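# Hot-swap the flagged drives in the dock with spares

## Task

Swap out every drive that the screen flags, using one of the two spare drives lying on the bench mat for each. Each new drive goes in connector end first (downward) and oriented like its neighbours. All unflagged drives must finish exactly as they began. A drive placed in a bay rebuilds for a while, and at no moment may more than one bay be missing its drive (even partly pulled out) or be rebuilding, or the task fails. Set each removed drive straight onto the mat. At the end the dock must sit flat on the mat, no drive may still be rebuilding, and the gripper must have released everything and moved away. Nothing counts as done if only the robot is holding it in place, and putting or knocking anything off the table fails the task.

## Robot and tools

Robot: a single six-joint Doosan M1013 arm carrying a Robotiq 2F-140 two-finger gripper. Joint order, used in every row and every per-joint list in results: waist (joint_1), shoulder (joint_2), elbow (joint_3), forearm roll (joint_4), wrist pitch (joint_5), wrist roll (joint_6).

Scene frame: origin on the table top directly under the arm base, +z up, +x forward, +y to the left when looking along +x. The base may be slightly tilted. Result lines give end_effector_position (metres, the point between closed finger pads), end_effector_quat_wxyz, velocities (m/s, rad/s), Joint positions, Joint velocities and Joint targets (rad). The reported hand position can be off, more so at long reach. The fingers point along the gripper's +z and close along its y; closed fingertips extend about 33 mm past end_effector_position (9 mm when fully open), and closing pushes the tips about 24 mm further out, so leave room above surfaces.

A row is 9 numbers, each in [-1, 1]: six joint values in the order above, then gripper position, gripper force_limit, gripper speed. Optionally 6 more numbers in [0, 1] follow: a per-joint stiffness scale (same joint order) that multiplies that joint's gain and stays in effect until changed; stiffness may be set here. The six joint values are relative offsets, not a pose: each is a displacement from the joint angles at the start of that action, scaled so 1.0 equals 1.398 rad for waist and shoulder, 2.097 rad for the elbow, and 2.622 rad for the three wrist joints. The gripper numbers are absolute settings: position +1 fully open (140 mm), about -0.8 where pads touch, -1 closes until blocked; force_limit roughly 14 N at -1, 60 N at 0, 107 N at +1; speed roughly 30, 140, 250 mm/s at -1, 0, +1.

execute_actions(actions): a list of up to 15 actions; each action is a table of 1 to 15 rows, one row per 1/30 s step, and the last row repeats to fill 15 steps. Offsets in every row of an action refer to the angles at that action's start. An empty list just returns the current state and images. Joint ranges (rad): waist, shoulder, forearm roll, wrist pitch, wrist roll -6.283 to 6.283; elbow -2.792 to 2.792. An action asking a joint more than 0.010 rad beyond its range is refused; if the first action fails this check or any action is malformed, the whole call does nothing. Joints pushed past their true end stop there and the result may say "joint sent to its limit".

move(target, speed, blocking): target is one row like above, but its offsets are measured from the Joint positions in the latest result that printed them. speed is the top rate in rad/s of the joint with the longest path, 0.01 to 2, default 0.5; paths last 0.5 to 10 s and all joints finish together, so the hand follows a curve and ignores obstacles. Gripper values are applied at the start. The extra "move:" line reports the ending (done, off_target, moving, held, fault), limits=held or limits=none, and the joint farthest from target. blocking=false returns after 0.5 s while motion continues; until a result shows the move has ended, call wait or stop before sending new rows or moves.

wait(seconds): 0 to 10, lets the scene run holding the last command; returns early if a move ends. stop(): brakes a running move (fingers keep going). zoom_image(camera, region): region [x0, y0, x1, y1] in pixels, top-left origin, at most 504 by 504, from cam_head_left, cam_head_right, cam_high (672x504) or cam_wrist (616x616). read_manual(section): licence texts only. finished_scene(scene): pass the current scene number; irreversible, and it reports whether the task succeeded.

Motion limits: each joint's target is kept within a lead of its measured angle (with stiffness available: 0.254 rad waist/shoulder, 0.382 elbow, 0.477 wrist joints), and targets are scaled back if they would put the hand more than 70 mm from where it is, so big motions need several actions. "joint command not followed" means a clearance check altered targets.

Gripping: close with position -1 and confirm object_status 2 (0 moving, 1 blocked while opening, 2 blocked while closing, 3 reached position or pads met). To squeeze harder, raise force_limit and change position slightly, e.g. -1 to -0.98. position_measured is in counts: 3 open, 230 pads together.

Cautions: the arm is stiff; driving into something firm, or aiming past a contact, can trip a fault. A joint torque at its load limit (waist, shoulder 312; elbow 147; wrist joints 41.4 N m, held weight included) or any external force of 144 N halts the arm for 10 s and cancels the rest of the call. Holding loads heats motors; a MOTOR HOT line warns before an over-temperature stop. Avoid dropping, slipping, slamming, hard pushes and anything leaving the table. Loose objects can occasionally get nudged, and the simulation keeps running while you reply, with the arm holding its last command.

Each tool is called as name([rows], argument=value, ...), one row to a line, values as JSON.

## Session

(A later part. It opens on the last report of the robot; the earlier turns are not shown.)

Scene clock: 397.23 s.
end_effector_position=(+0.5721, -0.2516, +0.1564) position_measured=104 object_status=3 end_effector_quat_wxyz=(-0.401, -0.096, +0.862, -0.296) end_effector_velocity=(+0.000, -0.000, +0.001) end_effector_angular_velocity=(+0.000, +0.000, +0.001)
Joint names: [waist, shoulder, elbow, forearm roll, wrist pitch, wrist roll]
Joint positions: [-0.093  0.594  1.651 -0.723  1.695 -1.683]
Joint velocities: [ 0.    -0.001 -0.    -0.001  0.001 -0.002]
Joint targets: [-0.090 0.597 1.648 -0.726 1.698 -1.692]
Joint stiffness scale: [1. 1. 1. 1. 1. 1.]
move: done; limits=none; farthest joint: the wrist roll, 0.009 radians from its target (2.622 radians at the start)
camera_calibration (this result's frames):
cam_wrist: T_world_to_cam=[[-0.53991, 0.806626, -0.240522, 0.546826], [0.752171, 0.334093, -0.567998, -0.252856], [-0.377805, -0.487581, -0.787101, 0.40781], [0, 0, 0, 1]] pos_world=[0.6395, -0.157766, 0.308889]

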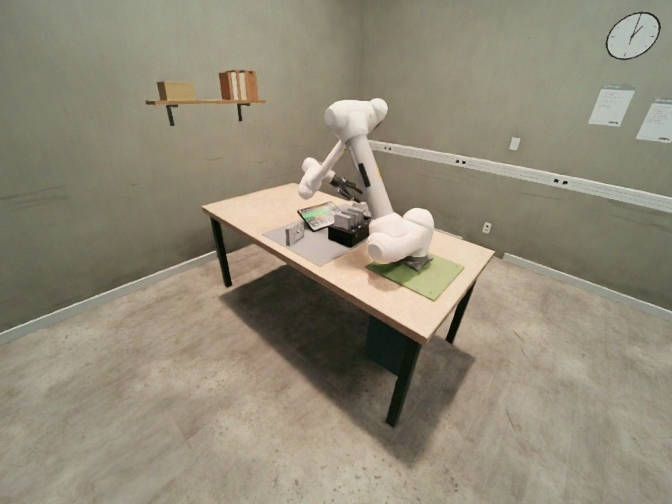

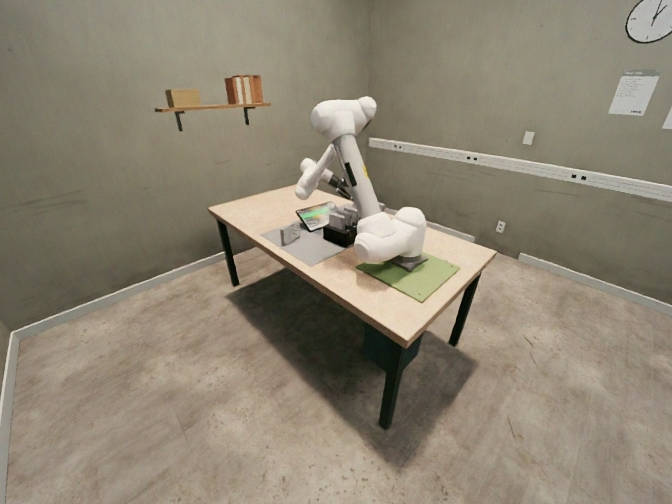

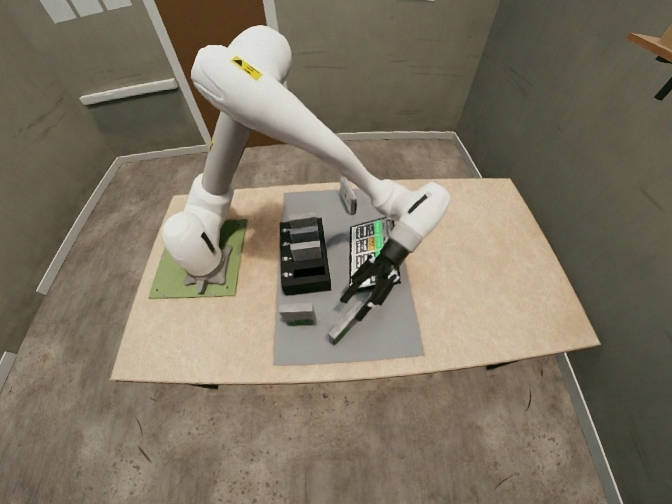

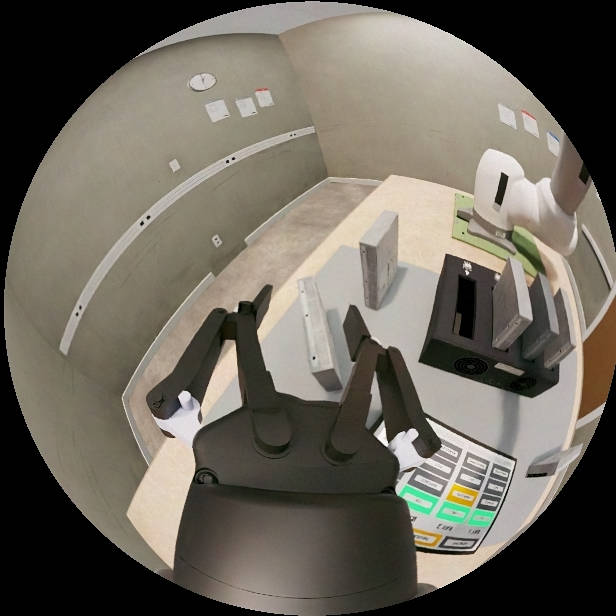

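move(target=[0, 0, 0, 0, 0, -0.2021, 0.2, 0.3, 0], speed=1.2)

Scene clock: 403.73 s.
end_effector_position=(+0.5721, -0.2516, +0.1564) position_measured=104 object_status=3 end_effector_quat_wxyz=(-0.463, -0.315, +0.808, -0.183) end_effector_velocity=(+0.000, -0.000, +0.000) end_effector_angular_velocity=(+0.002, +0.001, +0.001)
Joint names: [waist, shoulder, elbow, forearm roll, wrist pitch, wrist roll]
Joint positions: [-0.093  0.594  1.651 -0.723  1.696 -2.204]
Joint velocities: [-0.    -0.    -0.001 -0.    -0.    -0.003]
Joint targets: [-0.093 0.594 1.651 -0.723 1.695 -2.213]
Joint stiffness scale: [1. 1. 1. 1. 1. 1.]
move: done; limits=none; farthest joint: the wrist roll, 0.008 radians from its target (0.529 radians at the start)
camera_calibration (this result's frames):
cam_wrist: T_world_to_cam=[[-0.740013, 0.640827, 0.204258, 0.550047], [0.435225, 0.687773, -0.580988, 0.019498], [-0.512796, -0.341041, -0.787865, 0.52205], [0, 0, 0, 1]] pos_world=[0.666261, -0.187855, 0.310281]

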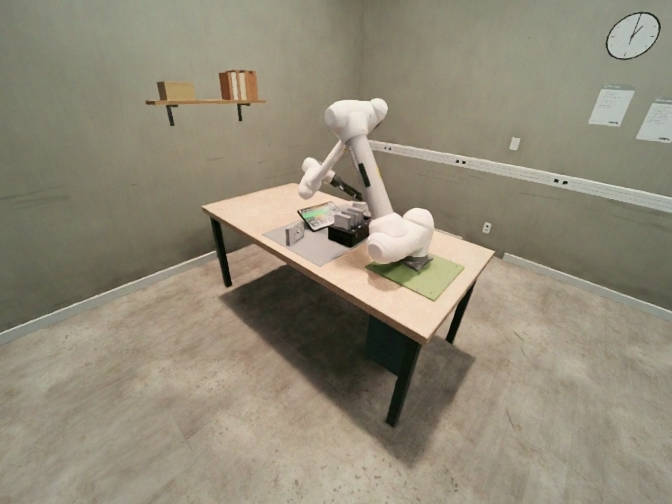

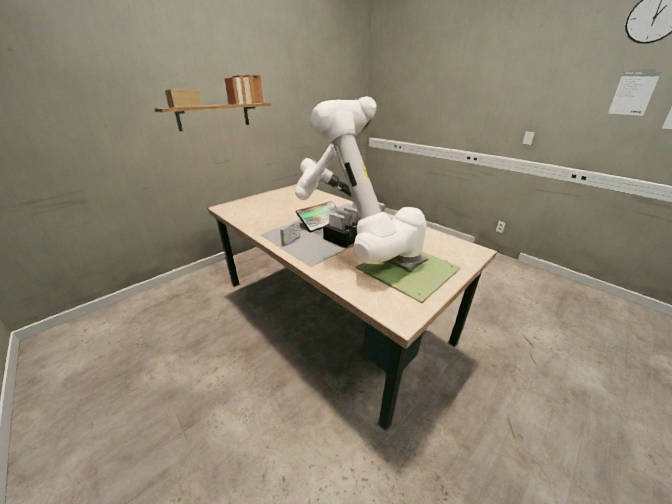

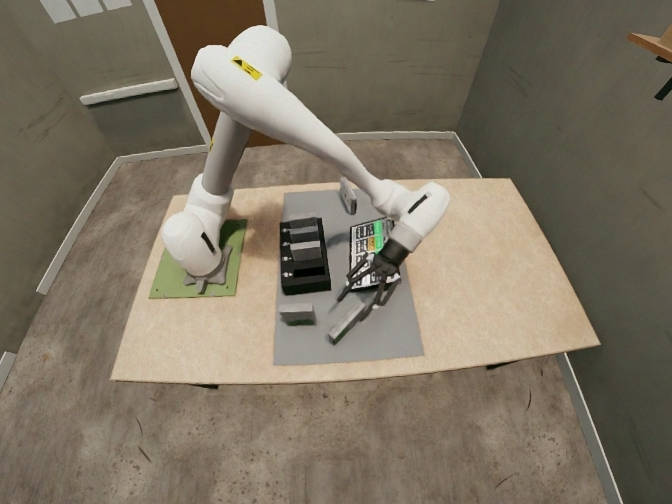

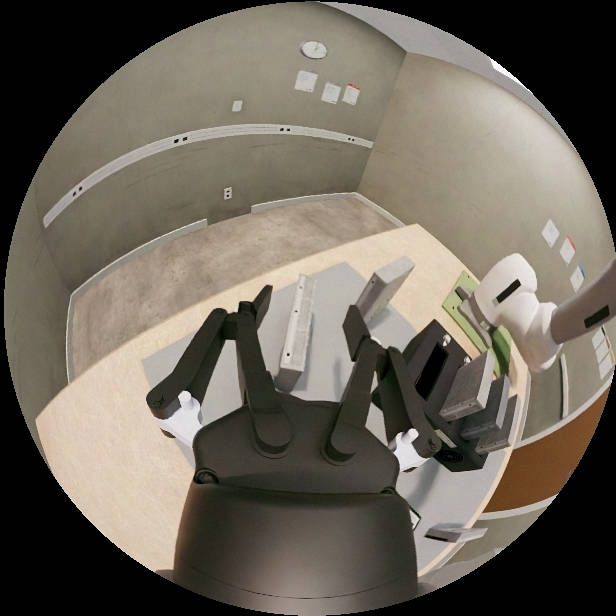

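move(target=[0.0024, 0.0809, 0.0145, 0.0014, -0.0402, 0.0326, 0.2, 0.3, 0], speed=0.2)

Scene clock: 412.27 s.
end_effector_position=(+0.5749, -0.2531, +0.0601) position_measured=104 object_status=3 end_effector_quat_wxyz=(-0.465, -0.321, +0.805, -0.182) end_effector_velocity=(+0.000, +0.000, -0.001) end_effector_angular_velocity=(-0.001, -0.003, -0.000)
Joint names: [waist, shoulder, elbow, forearm roll, wrist pitch, wrist roll]
Joint positions: [-0.093  0.703  1.679 -0.723  1.593 -2.128]
Joint velocities: [-0.     0.     0.     0.    -0.003  0.003]
Joint targets: [-0.090 0.707 1.682 -0.720 1.590 -2.119]
Joint stiffness scale: [1. 1. 1. 1. 1. 1.]
move: done; limits=none; farthest joint: the wrist roll, 0.009 radians from its target (0.086 radians at the start)
camera_calibration (this result's frames):
cam_wrist: T_world_to_cam=[[-0.745275, 0.631591, 0.213676, 0.57292], [0.4225, 0.695266, -0.581463, -0.0274027], [-0.515809, -0.343071, -0.785012, 0.448108], [0, 0, 0, 1]] pos_world=[0.669699, -0.189066, 0.213417]

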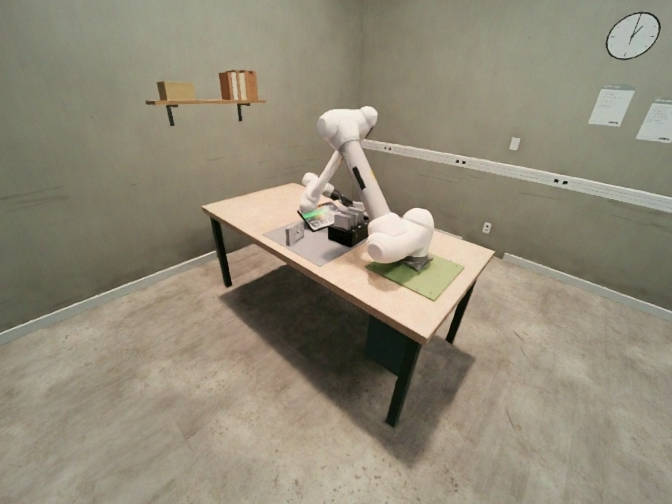

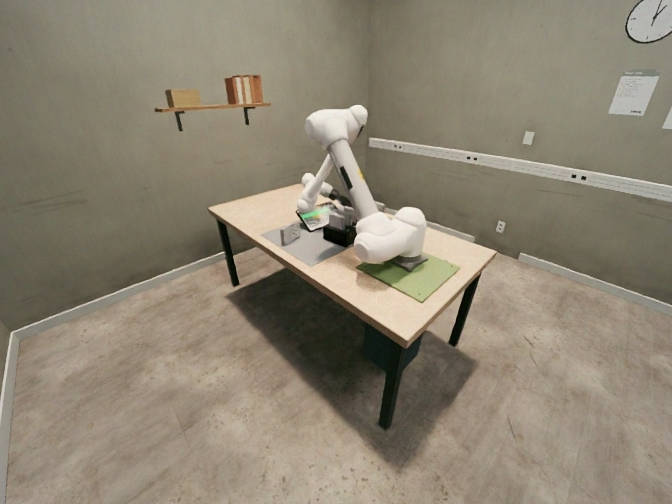

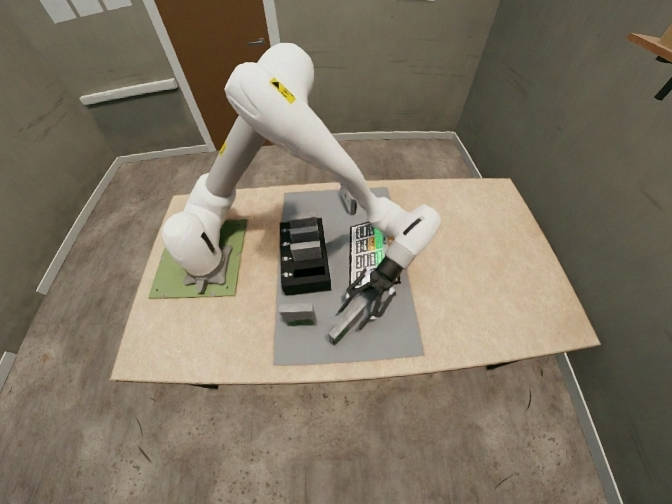

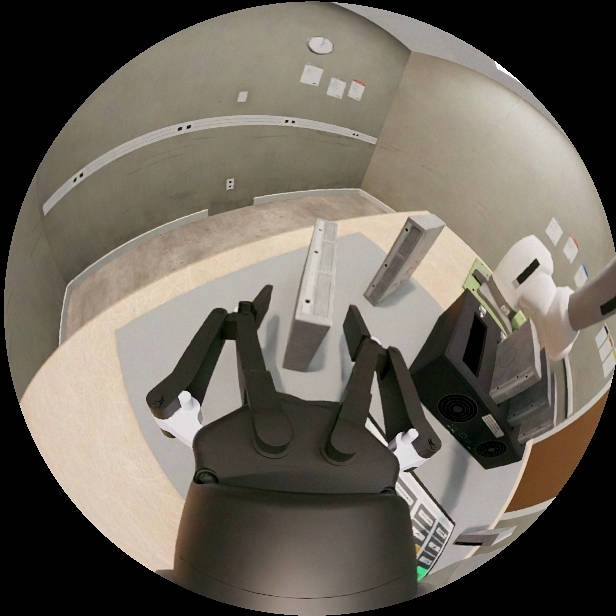

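execute_actions([
  [[0,0,0,0,0,0,-1,0.8,-0.2]],
  [[0,0,0,0,0,0,-1,0.8,-0.2]],
])

Scene clock: 416.83 s.
end_effector_position=(+0.5750, -0.2531, +0.0600) position_measured=196 object_status=2 end_effector_quat_wxyz=(-0.465, -0.321, +0.805, -0.182) end_effector_velocity=(-0.000, +0.000, -0.001) end_effector_angular_velocity=(+0.000, +0.002, +0.000)
Joint names: [waist, shoulder, elbow, forearm roll, wrist pitch, wrist roll]
Joint positions: [-0.093  0.703  1.679 -0.723  1.592 -2.128]
Joint velocities: [-0.     0.001  0.     0.     0.    -0.001]
Joint targets: [-0.093 0.703 1.679 -0.723 1.592 -2.128]
Joint stiffness scale: [1. 1. 1. 1. 1. 1.]
camera_calibration (this result's frames):
cam_wrist: T_world_to_cam=[[-0.745365, 0.631581, 0.213392, 0.573059], [0.422659, 0.695236, -0.581383, -0.0275556], [-0.515549, -0.343151, -0.785148, 0.447919], [0, 0, 0, 1]] pos_world=[0.669709, -0.189072, 0.213376]

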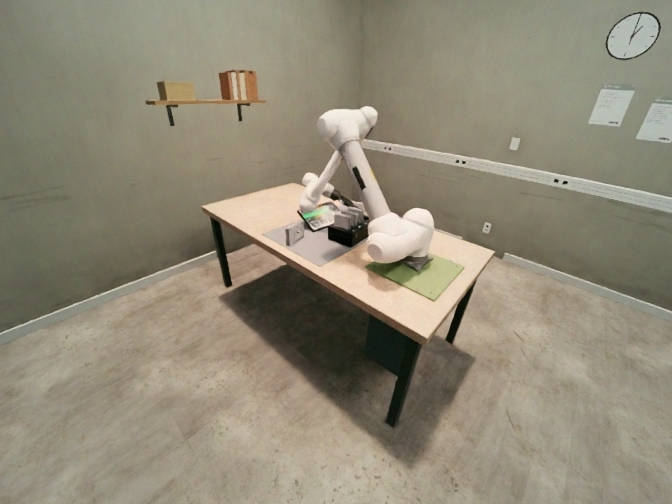

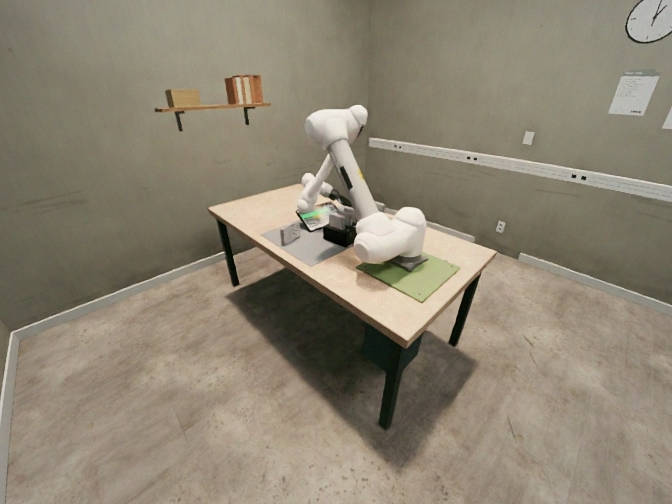

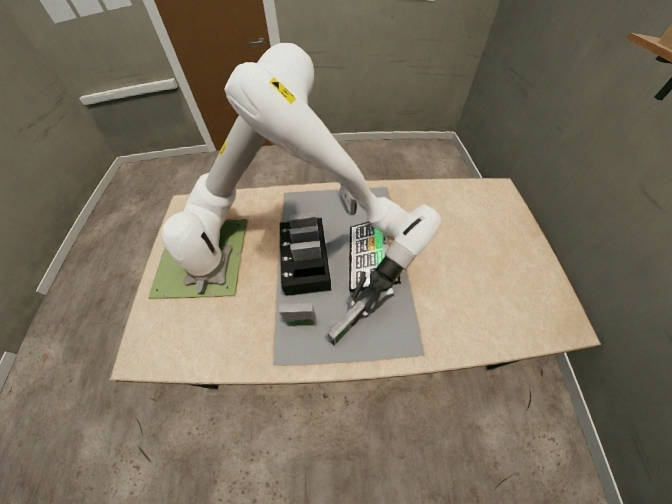

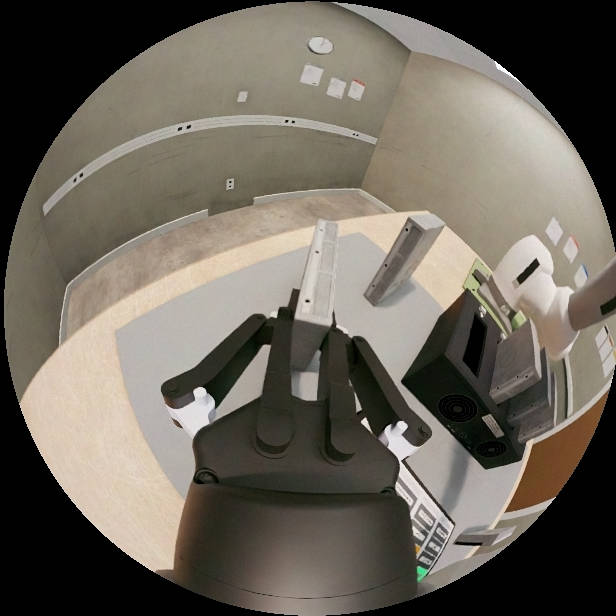

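move(target=[0, -0.1408, -0.044, -0.0085, 0.0835, -0.0656, -1, 0.8, -0.2], speed=0.3)

Scene clock: 468.97 s.
end_effector_position=(+0.5730, -0.2519, +0.2519) position_measured=196 object_status=2 end_effector_quat_wxyz=(-0.464, -0.308, +0.809, -0.185) end_effector_velocity=(-0.001, +0.000, +0.001) end_effector_angular_velocity=(+0.001, +0.003, -0.000)
Joint names: [waist, shoulder, elbow, forearm roll, wrist pitch, wrist roll]
Joint positions: [-0.093  0.51   1.589 -0.742  1.809 -2.291]
Joint velocities: [ 0.    -0.001  0.    -0.     0.003 -0.002]
Joint targets: [-0.093 0.506 1.587 -0.745 1.811 -2.299]
Joint stiffness scale: [1. 1. 1. 1. 1. 1.]
move: done; limits=none; farthest joint: the wrist roll, 0.009 radians from its target (0.172 radians at the start)
camera_calibration (this result's frames):
cam_wrist: T_world_to_cam=[[-0.73515, 0.649223, 0.1951, 0.533047], [0.443203, 0.678065, -0.586343, 0.0691685], [-0.512958, -0.344581, -0.786217, 0.596419], [0, 0, 0, 1]] pos_world=[0.667151, -0.187452, 0.405474]

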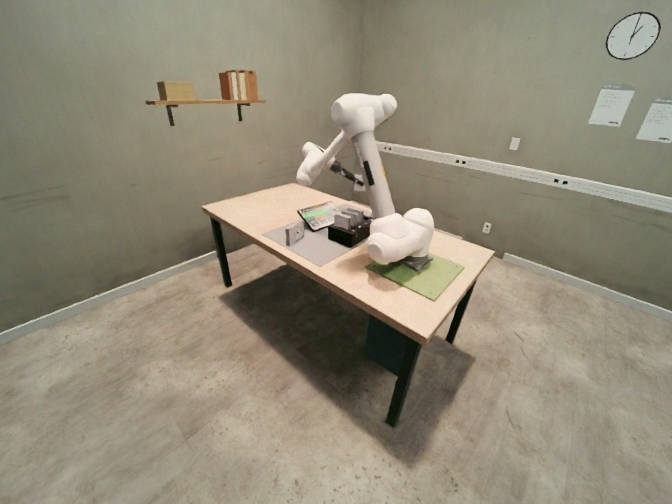

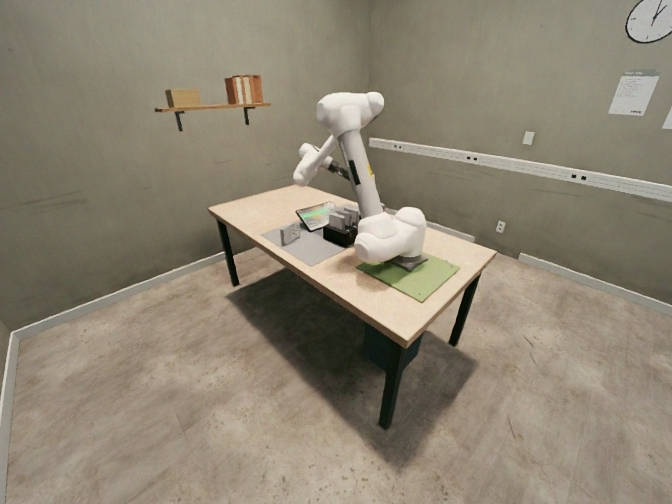

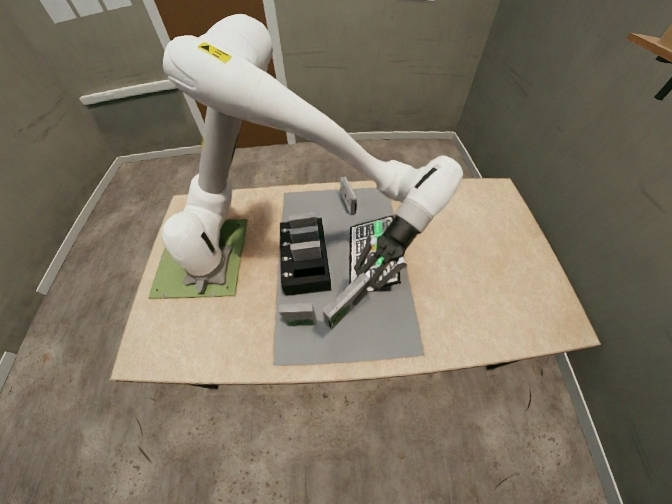

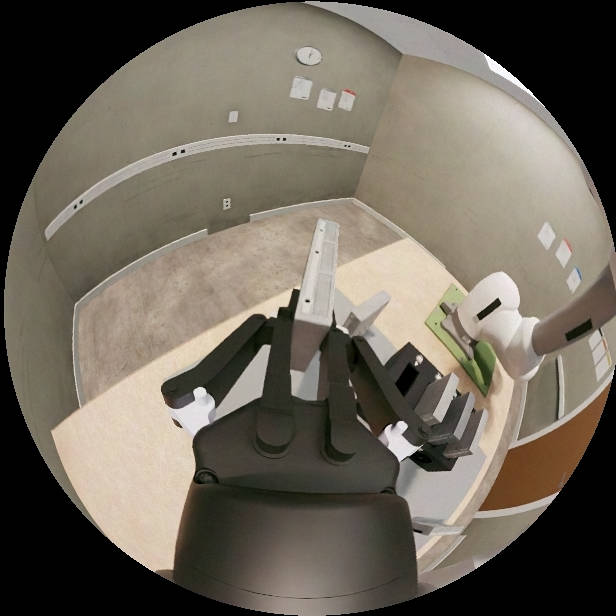

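move(target=[-0.3155, -0.6881, 0.3016, 0.4293, -0.315, -0.0394, -1, 0.8, -0.2], speed=0.7)

Scene clock: 478.10 s.
end_effector_position=(+0.4202, -0.0980, +0.3187) position_measured=196 object_status=2 end_effector_quat_wxyz=(+0.255, -0.054, +0.965, +0.018) end_effector_velocity=(+0.001, -0.000, +0.001) end_effector_angular_velocity=(+0.000, -0.003, -0.002)
Joint names: [waist, shoulder, elbow, forearm roll, wrist pitch, wrist roll]
Joint positions: [-0.531 -0.449  2.219  0.38   0.985 -2.385]
Joint velocities: [-0.001 -0.001  0.     0.002 -0.002 -0.   ]
Joint targets: [-0.534 -0.452 2.222 0.383 0.983 -2.394]
Joint stiffness scale: [1. 1. 1. 1. 1. 1.]
move: done; limits=none; farthest joint: the wrist roll, 0.009 radians from its target (0.103 radians at the start)
camera_calibration (this result's frames):
cam_wrist: T_world_to_cam=[[-0.317919, 0.942739, -0.100853, 0.255487], [0.561105, 0.272824, 0.781491, -0.453465], [0.764257, 0.191862, -0.615712, 0.0851208], [0, 0, 0, 1]] pos_world=[0.270612, -0.133473, 0.432555]

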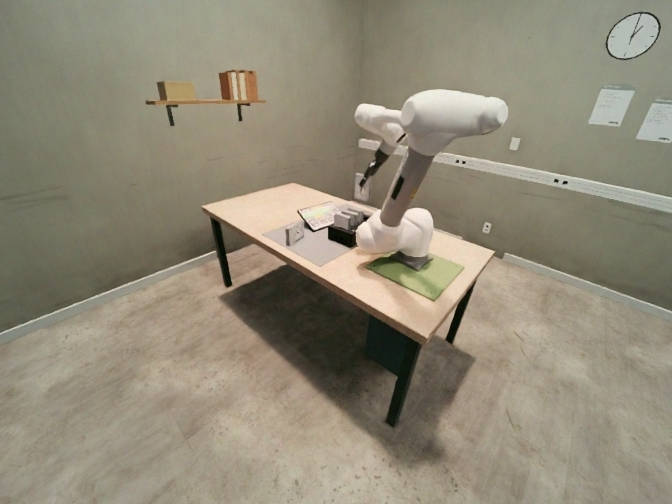

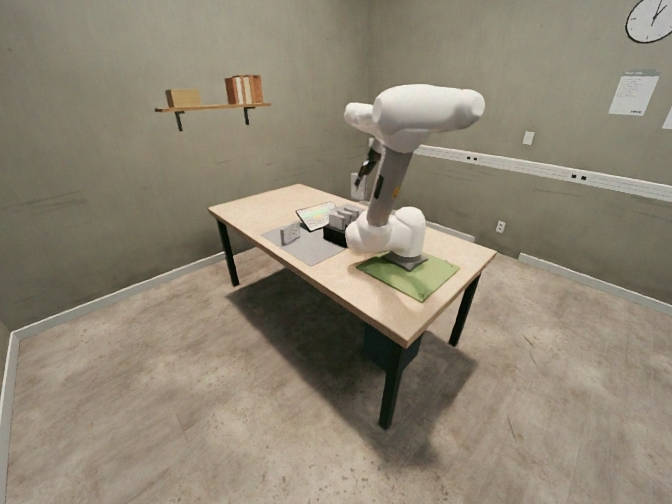

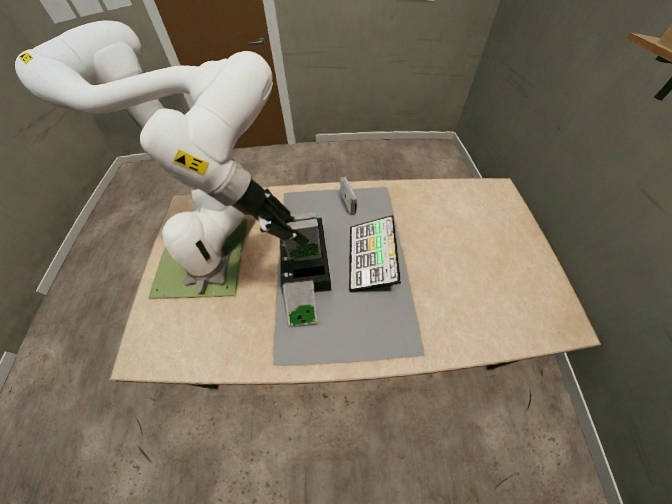

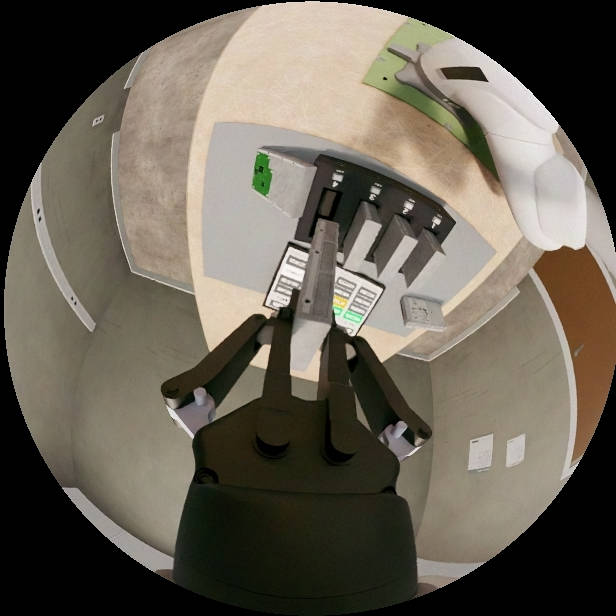

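move(target=[-0.0022, 0.0481, 0.078, 0.0316, -0.0814, -0.0505, -1, 0.8, -0.2], speed=0.25)

Scene clock: 493.50 s.
end_effector_position=(+0.4198, -0.0972, +0.2166) position_measured=196 object_status=2 end_effector_quat_wxyz=(+0.258, -0.055, +0.964, +0.017) end_effector_velocity=(+0.000, -0.000, -0.001) end_effector_angular_velocity=(-0.001, -0.001, -0.000)
Joint names: [waist, shoulder, elbow, forearm roll, wrist pitch, wrist roll]
Joint positions: [-0.531 -0.385  2.38   0.46   0.775 -2.509]
Joint velocities: [-0.     0.001  0.001  0.001 -0.003 -0.002]
Joint targets: [-0.534 -0.381 2.382 0.463 0.772 -2.518]
Joint stiffness scale: [1. 1. 1. 1. 1. 1.]
move: done; limits=none; farthest joint: the wrist roll, 0.008 radians from its target (0.132 radians at the start)
camera_calibration (this result's frames):
cam_wrist: T_world_to_cam=[[-0.318158, 0.942126, -0.105704, 0.245402], [0.555717, 0.275668, 0.784338, -0.371836], [0.768085, 0.190802, -0.611262, 0.0197454], [0, 0, 0, 1]] pos_world=[0.269546, -0.132464, 0.329655]

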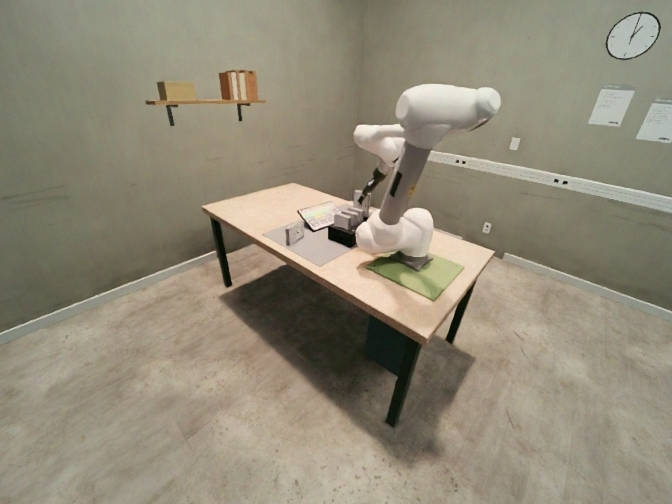

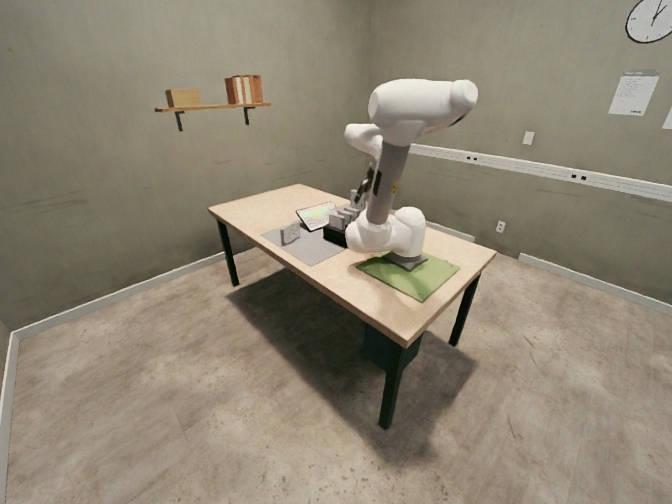

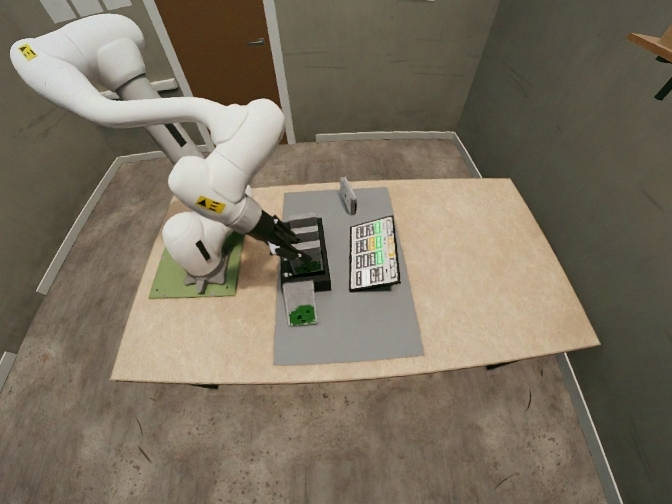

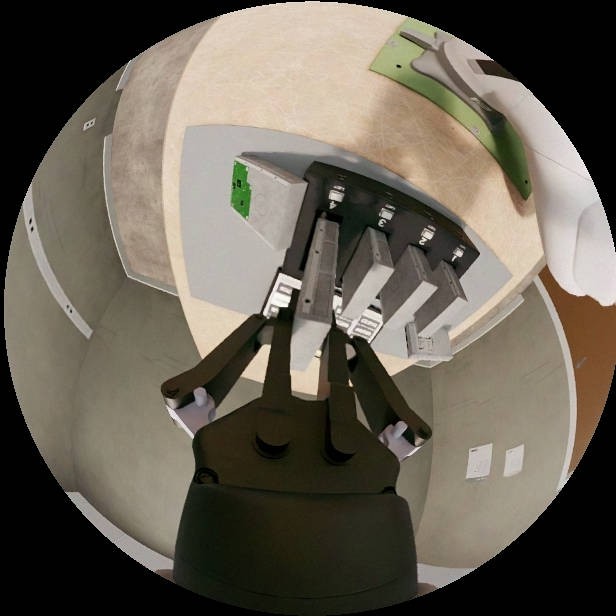

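zoom_image(camera="cam_high", region=[270, 215, 340, 300])

zoom_image(camera="cam_wrist", region=[290, 170, 400, 260])

Region (270, 215, 340, 300) of cam_high's 672x504 image, scaled by 5.929, with more detail than that image has; it fills the left 415 columns of this view, and the rest is white.

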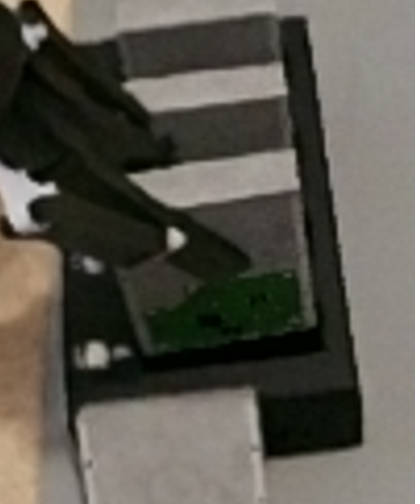

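Region (290, 170, 400, 260) of cam_wrist's 616x616 image, scaled by 4.582, with more detail than that image has; it fills the top 412 rows of this view, and the rest is white.

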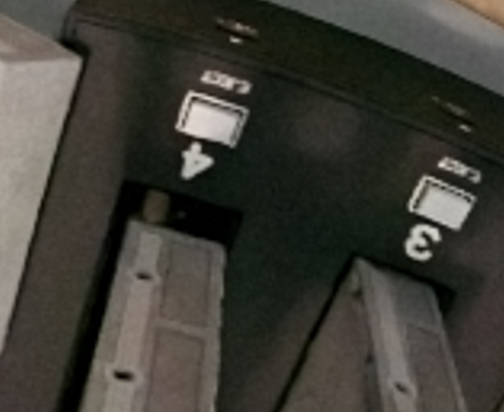

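move(target=[0, 0.0388, 0.0311, 0.0244, -0.0394, -0.0343, -1, 0.8, -0.2], speed=0.1)

Scene clock: 509.60 s.
end_effector_position=(+0.4209, -0.0985, +0.1724) position_measured=196 object_status=2 end_effector_quat_wxyz=(+0.260, -0.055, +0.964, +0.014) end_effector_velocity=(-0.000, +0.000, -0.001) end_effector_angular_velocity=(+0.001, +0.001, +0.001)
Joint names: [waist, shoulder, elbow, forearm roll, wrist pitch, wrist roll]
Joint positions: [-0.531 -0.335  2.441  0.52   0.671 -2.59 ]
Joint velocities: [-0.     0.001  0.002  0.001 -0.001 -0.002]
Joint targets: [-0.531 -0.331 2.445 0.524 0.671 -2.599]
Joint stiffness scale: [1. 1. 1. 1. 1. 1.]
move: done; limits=none; farthest joint: the wrist roll, 0.009 radians from its target (0.090 radians at the start)
camera_calibration (this result's frames):
cam_wrist: T_world_to_cam=[[-0.316962, 0.942012, -0.110219, 0.242586], [0.553734, 0.278149, 0.784864, -0.336412], [0.770009, 0.18774, -0.609787, -0.00920463], [0, 0, 0, 1]] pos_world=[0.270261, -0.133218, 0.285162]

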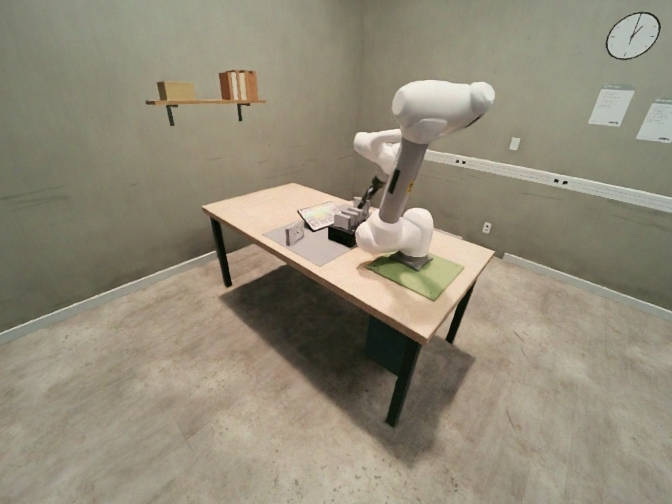

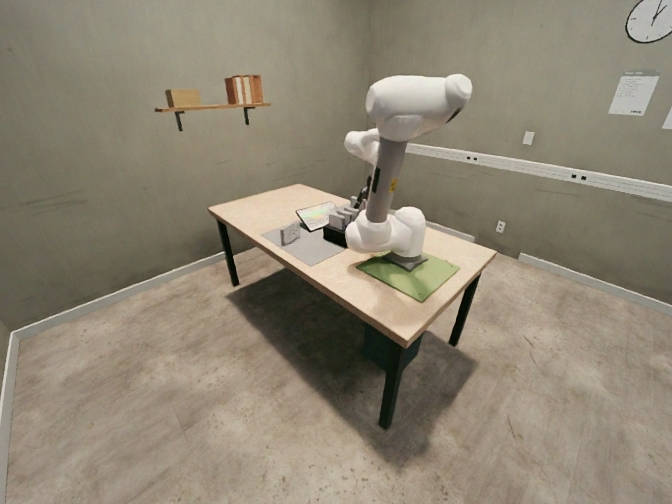

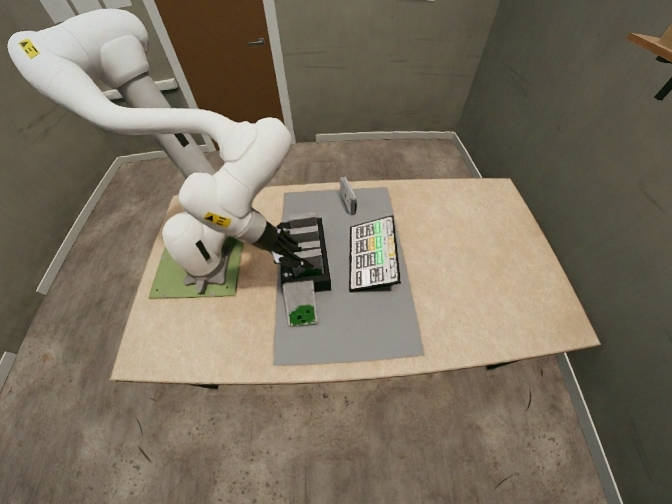

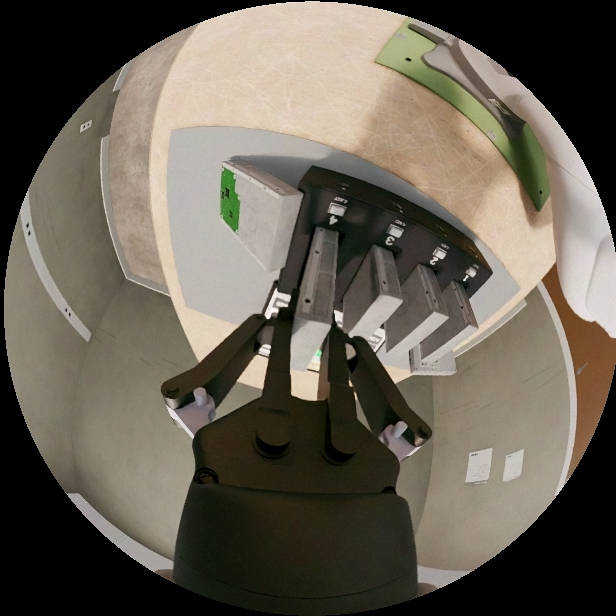

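move(target=[0, 0.0449, 0.0264, 0.0325, -0.0351, -0.0416, -1, 0.8, -0.2], speed=0.08)

Scene clock: 522.97 s.
end_effector_position=(+0.4217, -0.0986, +0.1335) position_measured=196 object_status=2 end_effector_quat_wxyz=(+0.260, -0.055, +0.964, +0.015) end_effector_velocity=(-0.000, +0.000, -0.001) end_effector_angular_velocity=(+0.001, +0.001, +0.001)
Joint names: [waist, shoulder, elbow, forearm roll, wrist pitch, wrist roll]
Joint positions: [-0.531 -0.277  2.491  0.601  0.579 -2.689]
Joint velocities: [ 0.     0.001  0.001  0.002 -0.001 -0.002]
Joint targets: [-0.531 -0.272 2.497 0.605 0.579 -2.699]
Joint stiffness scale: [1. 1. 1. 1. 1. 1.]
move: done; limits=none; farthest joint: the wrist roll, 0.010 radians from its target (0.109 radians at the start)
camera_calibration (this result's frames):
cam_wrist: T_world_to_cam=[[-0.317157, 0.941932, -0.110341, 0.238786], [0.552698, 0.278126, 0.785602, -0.305951], [0.770673, 0.188174, -0.608814, -0.0339743], [0, 0, 0, 1]] pos_world=[0.271014, -0.133435, 0.246019]

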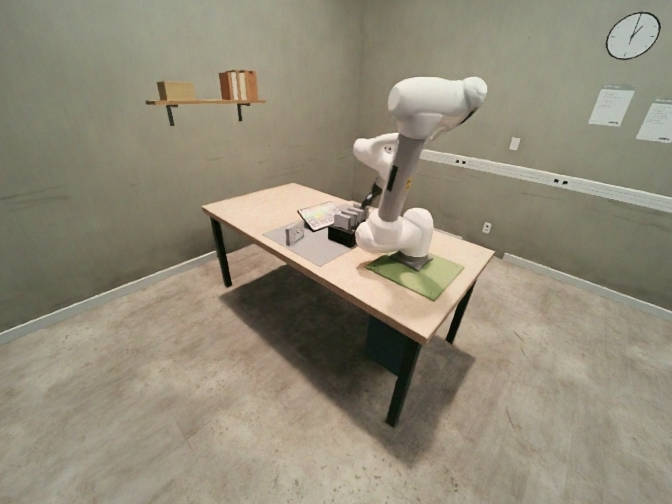

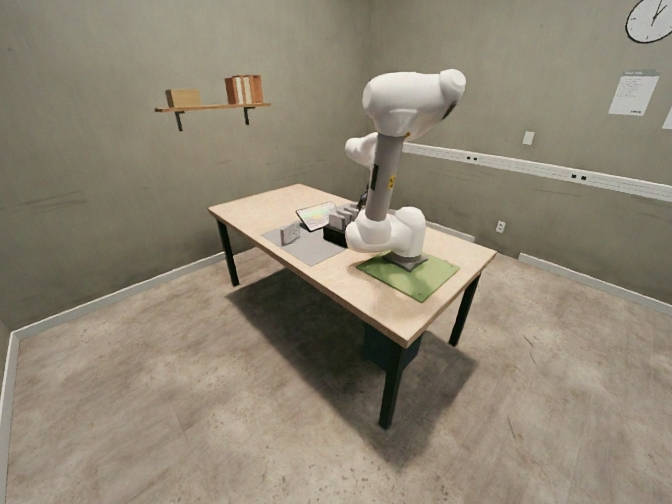

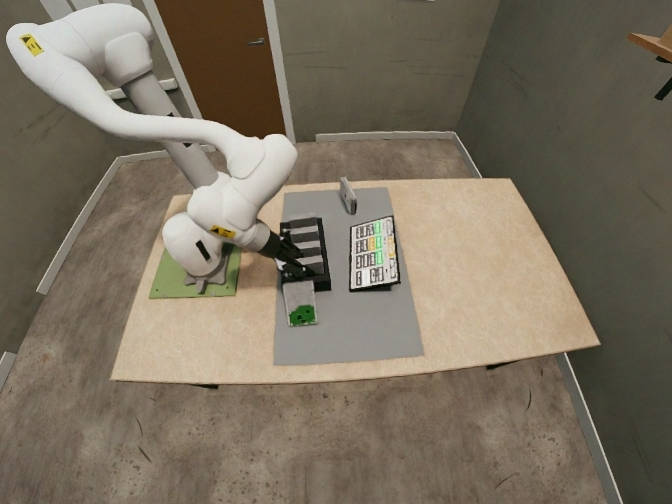

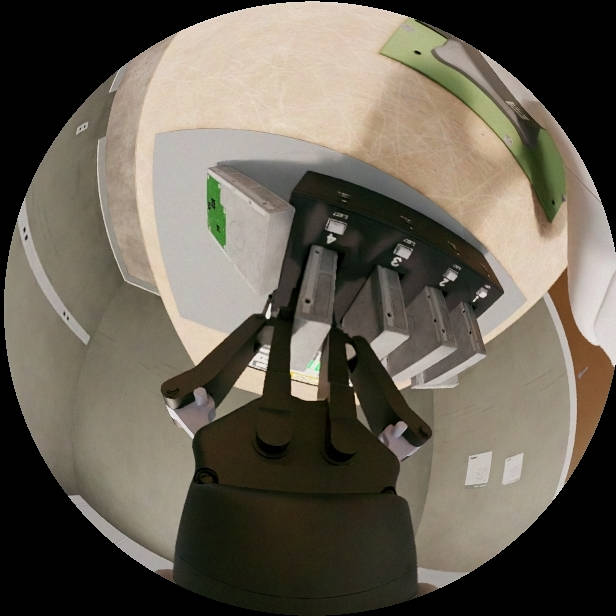

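move(target=[0, 0.0139, 0.0086, 0.0094, -0.0088, -0.0134, -1, 0.8, -0.2], speed=0.05)

Scene clock: 532.10 s.
end_effector_position=(+0.4220, -0.0986, +0.1258) position_measured=196 object_status=2 end_effector_quat_wxyz=(+0.261, -0.055, +0.964, +0.014) end_effector_velocity=(-0.001, +0.001, -0.001) end_effector_angular_velocity=(+0.002, +0.001, -0.000)
Joint names: [waist, shoulder, elbow, forearm roll, wrist pitch, wrist roll]
Joint positions: [-0.531 -0.264  2.501  0.623  0.56  -2.715]
Joint velocities: [ 0.     0.001  0.002  0.002  0.    -0.001]
Joint targets: [-0.531 -0.257 2.509 0.626 0.556 -2.725]
Joint stiffness scale: [1. 1. 1. 1. 1. 1.]
move: done; limits=none; farthest joint: the wrist roll, 0.009 radians from its target (0.034 radians at the start)
camera_calibration (this result's frames):
cam_wrist: T_world_to_cam=[[-0.317082, 0.941859, -0.111178, 0.238077], [0.551637, 0.278517, 0.786209, -0.299621], [0.771463, 0.187963, -0.607877, -0.0392943], [0, 0, 0, 1]] pos_world=[0.271087, -0.1334, 0.238148]

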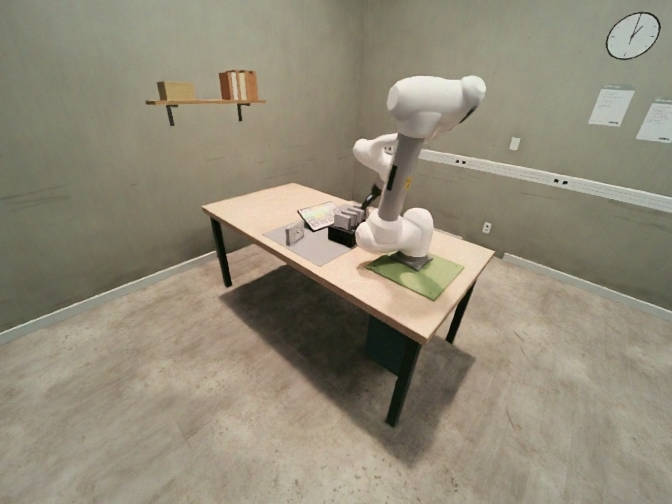

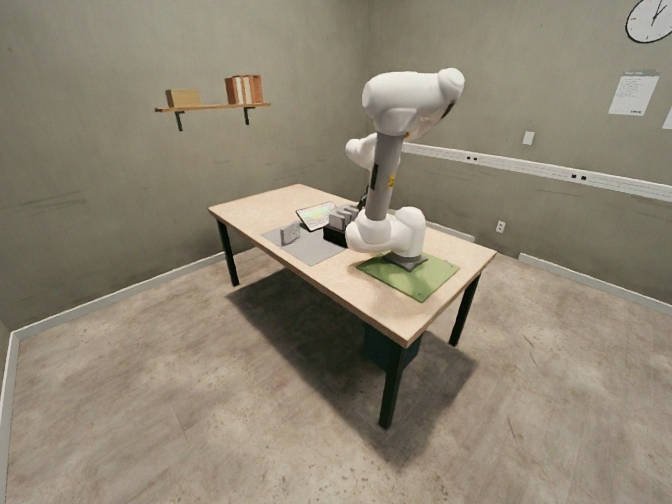

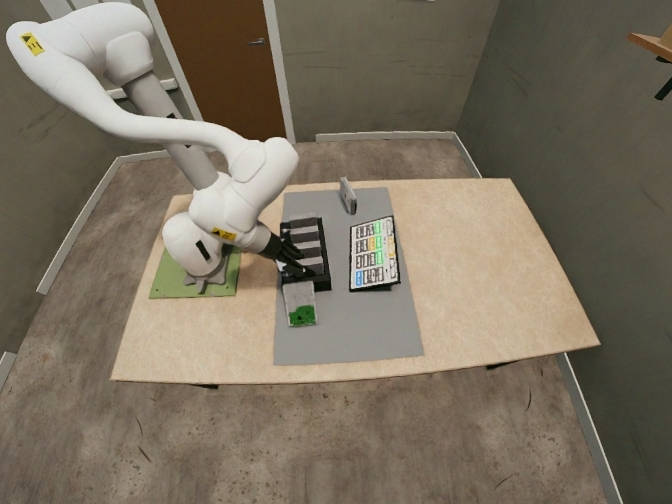

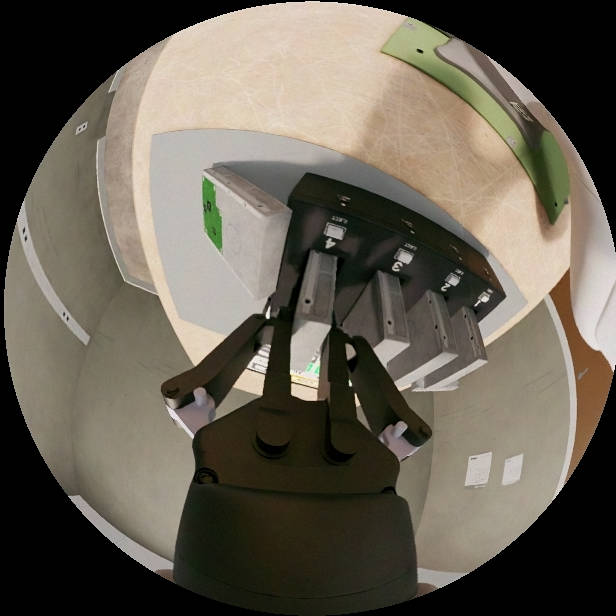

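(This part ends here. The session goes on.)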